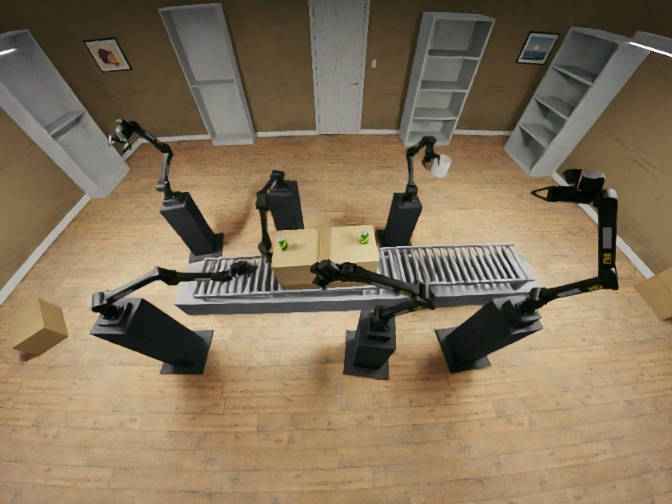

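{"fn": "execute_actions", "kwargs": {
  "actions": [
    {"arm5":{"joints":{"joint1_rad":-0.08,"joint5_rad":-1.25}},"arm3":{"joints":{"joint4_rad":0.22}}}
  ],
  "cameras": []
}}

{"fn": "execute_actions", "kwargs": {
  "actions": [
    {"arm5":{"joints":{"joint1_rad":-0.2,"joint5_rad":-1.45}}}
  ],
  "cameras": []
}}

{"fn": "execute_actions", "kwargs": {
  "actions": [
    {"arm5":{"joints":{"joint1_rad":-0.28,"joint5_rad":-1.55}}}
  ],
  "cameras": []
}}

{"fn": "execute_actions", "kwargs": {
  "actions": [
    {"arm5":{"joints":{"joint1_rad":-0.36}}}
  ],
  "cameras": ["arm3_cam_wrist","cam_high"]
}}

Scene clock: 70.33 s.
Motor temperatures (°C, as the motors report them): arm1=[26 31 30 29 27 29] | arm2=[27 28 33 29 28 26] | arm3=[29 33 33 27 29 29] | arm4=[28 26 30 28 29 27] | arm5=[30 36 32 28 30 29] | arm6=[27 28 32 28 27 28]
arm1.joint_positions: joint1_rad=+0.807 joint2_rad=+1.202 joint3_rad=+2.093 joint4_rad=-1.238 joint5_rad=+0.000 joint6_rad=+0.593 gripper_m=+0.000
arm1.joint_status: not commanded
arm1.hand: x=-0.8920 y=+0.4207 z=+1.6701 quat_wxyz=(-0.578, -0.482, -0.658, +0.025) (m; scene frame)
arm2.joint_positions: joint1_rad=+1.457 joint2_rad=+1.001 joint3_rad=+1.196 joint4_rad=-0.988 joint5_rad=+0.004 joint6_rad=+0.010 gripper_m=+0.000
arm2.joint_status: not commanded
arm2.hand: x=+0.1203 y=+0.5670 z=+1.2016 quat_wxyz=(-0.380, -0.130, -0.915, +0.049) (m; scene frame)
arm3.joint_positions: joint1_rad=-1.035 joint2_rad=+3.088 joint3_rad=+2.401 joint4_rad=+0.226 joint5_rad=+0.001 joint6_rad=-0.005 gripper_m=+0.000
arm3.joint_status: all done
arm3.hand: x=+0.6416 y=+0.1479 z=+0.6798 quat_wxyz=(-0.138, -0.820, -0.231, +0.505) (m; scene frame)
arm4.joint_positions: joint1_rad=-0.245 joint2_rad=+0.492 joint3_rad=+1.449 joint4_rad=-1.271 joint5_rad=+0.250 joint6_rad=-0.464 gripper_m=+0.095
arm4.joint_status: not commanded
arm4.hand: x=+1.6556 y=-0.4968 z=+1.4490 quat_wxyz=(-0.559, +0.634, -0.490, -0.213) (m; scene frame)
arm5.joint_positions: joint1_rad=-0.158 joint2_rad=+2.972 joint3_rad=+1.804 joint4_rad=+1.055 joint5_rad=-1.218 joint6_rad=-0.011 gripper_m=+0.000
arm5.joint_status: joint1_rad off_target (ended at -0.158, target -0.080); joint5_rad off_target (ended at -1.217, target -1.250)
arm5.hand: x=+0.5357 y=+0.0562 z=+0.6848 quat_wxyz=(-0.195, +0.674, -0.263, -0.662) (m; scene frame)
arm6.joint_positions: joint1_rad=-0.068 joint2_rad=+0.648 joint3_rad=+1.365 joint4_rad=-1.187 joint5_rad=-0.082 joint6_rad=+0.408 gripper_m=+0.095
arm6.joint_status: not commanded
arm6.hand: x=-0.8019 y=-0.4007 z=+1.2616 quat_wxyz=(-0.266, +0.469, -0.706, -0.459) (m; scene frame)
pictures: none
No camera images: the call's "cameras" was empty. Leave "cameras" out to get every camera's image.

Scene clock: 71.87 s.
Motor temperatures (°C, as the motors report them): arm1=[26 31 30 29 27 29] | arm2=[27 28 33 29 28 26] | arm3=[29 33 33 27 29 29] | arm4=[28 26 30 28 29 27] | arm5=[30 36 32 28 30 29] | arm6=[27 28 32 28 27 28]
arm1.joint_positions: joint1_rad=+0.807 joint2_rad=+1.202 joint3_rad=+2.093 joint4_rad=-1.238 joint5_rad=+0.000 joint6_rad=+0.593 gripper_m=+0.000
arm1.joint_status: not commanded
arm1.hand: x=-0.8920 y=+0.4207 z=+1.6701 quat_wxyz=(-0.578, -0.482, -0.658, +0.025) (m; scene frame)
arm2.joint_positions: joint1_rad=+1.457 joint2_rad=+1.001 joint3_rad=+1.196 joint4_rad=-0.988 joint5_rad=+0.004 joint6_rad=+0.010 gripper_m=+0.000
arm2.joint_status: not commanded
arm2.hand: x=+0.1203 y=+0.5670 z=+1.2016 quat_wxyz=(-0.380, -0.130, -0.915, +0.049) (m; scene frame)
arm3.joint_positions: joint1_rad=-1.035 joint2_rad=+3.088 joint3_rad=+2.401 joint4_rad=+0.226 joint5_rad=+0.001 joint6_rad=-0.005 gripper_m=+0.000
arm3.joint_status: not commanded
arm3.hand: x=+0.6416 y=+0.1479 z=+0.6798 quat_wxyz=(-0.138, -0.820, -0.231, +0.505) (m; scene frame)
arm4.joint_positions: joint1_rad=-0.245 joint2_rad=+0.492 joint3_rad=+1.449 joint4_rad=-1.271 joint5_rad=+0.250 joint6_rad=-0.464 gripper_m=+0.095
arm4.joint_status: not commanded
arm4.hand: x=+1.6556 y=-0.4968 z=+1.4490 quat_wxyz=(-0.559, +0.634, -0.490, -0.213) (m; scene frame)
arm5.joint_positions: joint1_rad=-0.281 joint2_rad=+2.969 joint3_rad=+1.812 joint4_rad=+1.055 joint5_rad=-1.413 joint6_rad=-0.011 gripper_m=+0.000
arm5.joint_status: joint1_rad off_target (ended at -0.281, target -0.200); joint5_rad off_target (ended at -1.413, target -1.450)
arm5.hand: x=+0.6022 y=+0.0222 z=+0.6932 quat_wxyz=(-0.175, +0.676, -0.234, -0.676) (m; scene frame)
arm6.joint_positions: joint1_rad=-0.068 joint2_rad=+0.648 joint3_rad=+1.365 joint4_rad=-1.187 joint5_rad=-0.082 joint6_rad=+0.408 gripper_m=+0.095
arm6.joint_status: not commanded
arm6.hand: x=-0.8019 y=-0.4007 z=+1.2616 quat_wxyz=(-0.266, +0.469, -0.706, -0.459) (m; scene frame)
pictures: none
No camera images: the call's "cameras" was empty. Leave "cameras" out to get every camera's image.

Scene clock: 73.27 s.
Motor temperatures (°C, as the motors report them): arm1=[26 31 30 29 27 29] | arm2=[27 28 33 29 28 26] | arm3=[29 33 33 27 29 29] | arm4=[28 26 30 28 29 27] | arm5=[30 36 32 28 30 29] | arm6=[27 28 32 28 27 28]
arm1.joint_positions: joint1_rad=+0.807 joint2_rad=+1.202 joint3_rad=+2.093 joint4_rad=-1.238 joint5_rad=+0.000 joint6_rad=+0.593 gripper_m=+0.000
arm1.joint_status: not commanded
arm1.hand: x=-0.8920 y=+0.4207 z=+1.6701 quat_wxyz=(-0.578, -0.482, -0.658, +0.025) (m; scene frame)
arm2.joint_positions: joint1_rad=+1.457 joint2_rad=+1.001 joint3_rad=+1.196 joint4_rad=-0.988 joint5_rad=+0.004 joint6_rad=+0.010 gripper_m=+0.000
arm2.joint_status: not commanded
arm2.hand: x=+0.1203 y=+0.5670 z=+1.2016 quat_wxyz=(-0.380, -0.130, -0.915, +0.049) (m; scene frame)
arm3.joint_positions: joint1_rad=-1.033 joint2_rad=+3.088 joint3_rad=+2.401 joint4_rad=+0.224 joint5_rad=+0.000 joint6_rad=-0.005 gripper_m=+0.000
arm3.joint_status: not commanded
arm3.hand: x=+0.6426 y=+0.1468 z=+0.6793 quat_wxyz=(-0.138, -0.820, -0.232, +0.504) (m; scene frame)
arm4.joint_positions: joint1_rad=-0.245 joint2_rad=+0.492 joint3_rad=+1.449 joint4_rad=-1.271 joint5_rad=+0.250 joint6_rad=-0.464 gripper_m=+0.095
arm4.joint_status: not commanded
arm4.hand: x=+1.6556 y=-0.4968 z=+1.4490 quat_wxyz=(-0.559, +0.634, -0.490, -0.213) (m; scene frame)
arm5.joint_positions: joint1_rad=-0.334 joint2_rad=+2.964 joint3_rad=+1.818 joint4_rad=+1.055 joint5_rad=-1.520 joint6_rad=-0.011 gripper_m=+0.000
arm5.joint_status: joint1_rad off_target (ended at -0.334, target -0.280); the others done
arm5.hand: x=+0.6291 y=+0.0028 z=+0.6993 quat_wxyz=(-0.160, +0.680, -0.212, -0.684) (m; scene frame)
arm6.joint_positions: joint1_rad=-0.068 joint2_rad=+0.648 joint3_rad=+1.365 joint4_rad=-1.187 joint5_rad=-0.082 joint6_rad=+0.408 gripper_m=+0.095
arm6.joint_status: not commanded
arm6.hand: x=-0.8019 y=-0.4007 z=+1.2616 quat_wxyz=(-0.266, +0.469, -0.706, -0.459) (m; scene frame)
pictures: none
No camera images: the call's "cameras" was empty. Leave "cameras" out to get every camera's image.

Scene clock: 74.37 s.
Motor temperatures (°C, as the motors report them): arm1=[26 30 30 29 27 29] | arm2=[27 28 33 29 28 26] | arm3=[29 33 33 27 29 29] | arm4=[28 26 30 28 29 27] | arm5=[30 36 32 28 30 29] | arm6=[27 28 32 28 27 28]
arm1.joint_positions: joint1_rad=+0.807 joint2_rad=+1.202 joint3_rad=+2.093 joint4_rad=-1.238 joint5_rad=+0.000 joint6_rad=+0.593 gripper_m=+0.000
arm1.joint_status: not commanded
arm1.hand: x=-0.8920 y=+0.4207 z=+1.6701 quat_wxyz=(-0.578, -0.482, -0.658, +0.025) (m; scene frame)
arm2.joint_positions: joint1_rad=+1.457 joint2_rad=+1.001 joint3_rad=+1.196 joint4_rad=-0.988 joint5_rad=+0.004 joint6_rad=+0.010 gripper_m=+0.000
arm2.joint_status: not commanded
arm2.hand: x=+0.1203 y=+0.5670 z=+1.2016 quat_wxyz=(-0.380, -0.130, -0.915, +0.049) (m; scene frame)
arm3.joint_positions: joint1_rad=-1.012 joint2_rad=+3.098 joint3_rad=+2.401 joint4_rad=+0.215 joint5_rad=-0.007 joint6_rad=-0.005 gripper_m=+0.000
arm3.joint_status: not commanded
arm3.hand: x=+0.6578 y=+0.1321 z=+0.6683 quat_wxyz=(-0.144, -0.822, -0.243, +0.494) (m; scene frame)
arm4.joint_positions: joint1_rad=-0.245 joint2_rad=+0.492 joint3_rad=+1.449 joint4_rad=-1.271 joint5_rad=+0.250 joint6_rad=-0.464 gripper_m=+0.095
arm4.joint_status: not commanded
arm4.hand: x=+1.6556 y=-0.4968 z=+1.4490 quat_wxyz=(-0.559, +0.634, -0.490, -0.213) (m; scene frame)
arm5.joint_positions: joint1_rad=-0.368 joint2_rad=+2.964 joint3_rad=+1.818 joint4_rad=+1.055 joint5_rad=-1.544 joint6_rad=-0.011 gripper_m=+0.000
arm5.joint_status: all done
arm5.hand: x=+0.6488 y=-0.0059 z=+0.7002 quat_wxyz=(-0.164, +0.678, -0.215, -0.684) (m; scene frame)
arm6.joint_positions: joint1_rad=-0.068 joint2_rad=+0.648 joint3_rad=+1.365 joint4_rad=-1.187 joint5_rad=-0.082 joint6_rad=+0.408 gripper_m=+0.095
arm6.joint_status: not commanded
arm6.hand: x=-0.8019 y=-0.4007 z=+1.2616 quat_wxyz=(-0.266, +0.469, -0.706, -0.459) (m; scene frame)
pictures: arm3_cam_wrist, cam_high
camera_calibration (this result's frames):
arm3_cam_wrist: T_world_to_cam=[[-0.554668, 0.832071, 0.00135629, 0.25946], [0.748204, 0.499473, -0.436713, -0.260415], [-0.364054, -0.241216, -0.8996, 0.99425], [0, 0, 0, 1]] pos_world=[0.700718, 0.15401, 0.780349]
Images, in order (width x height): arm3_cam_wrist 504x504, cam_high 672x504.

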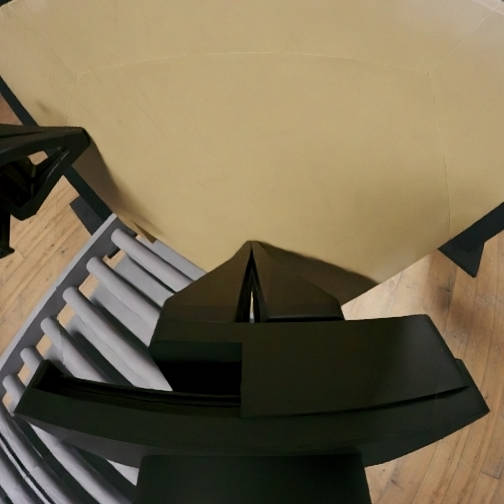

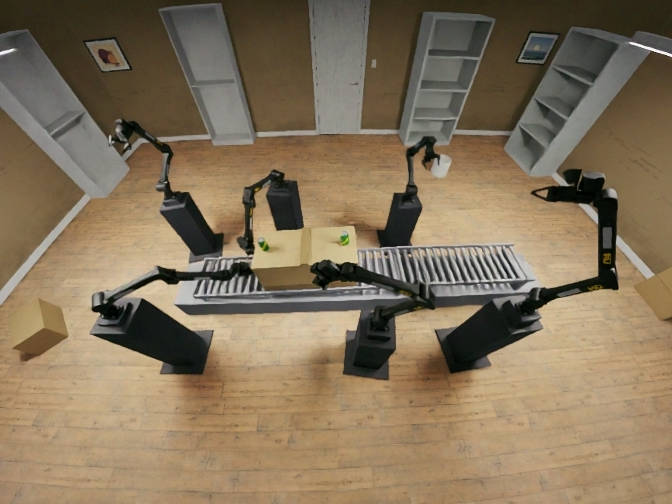

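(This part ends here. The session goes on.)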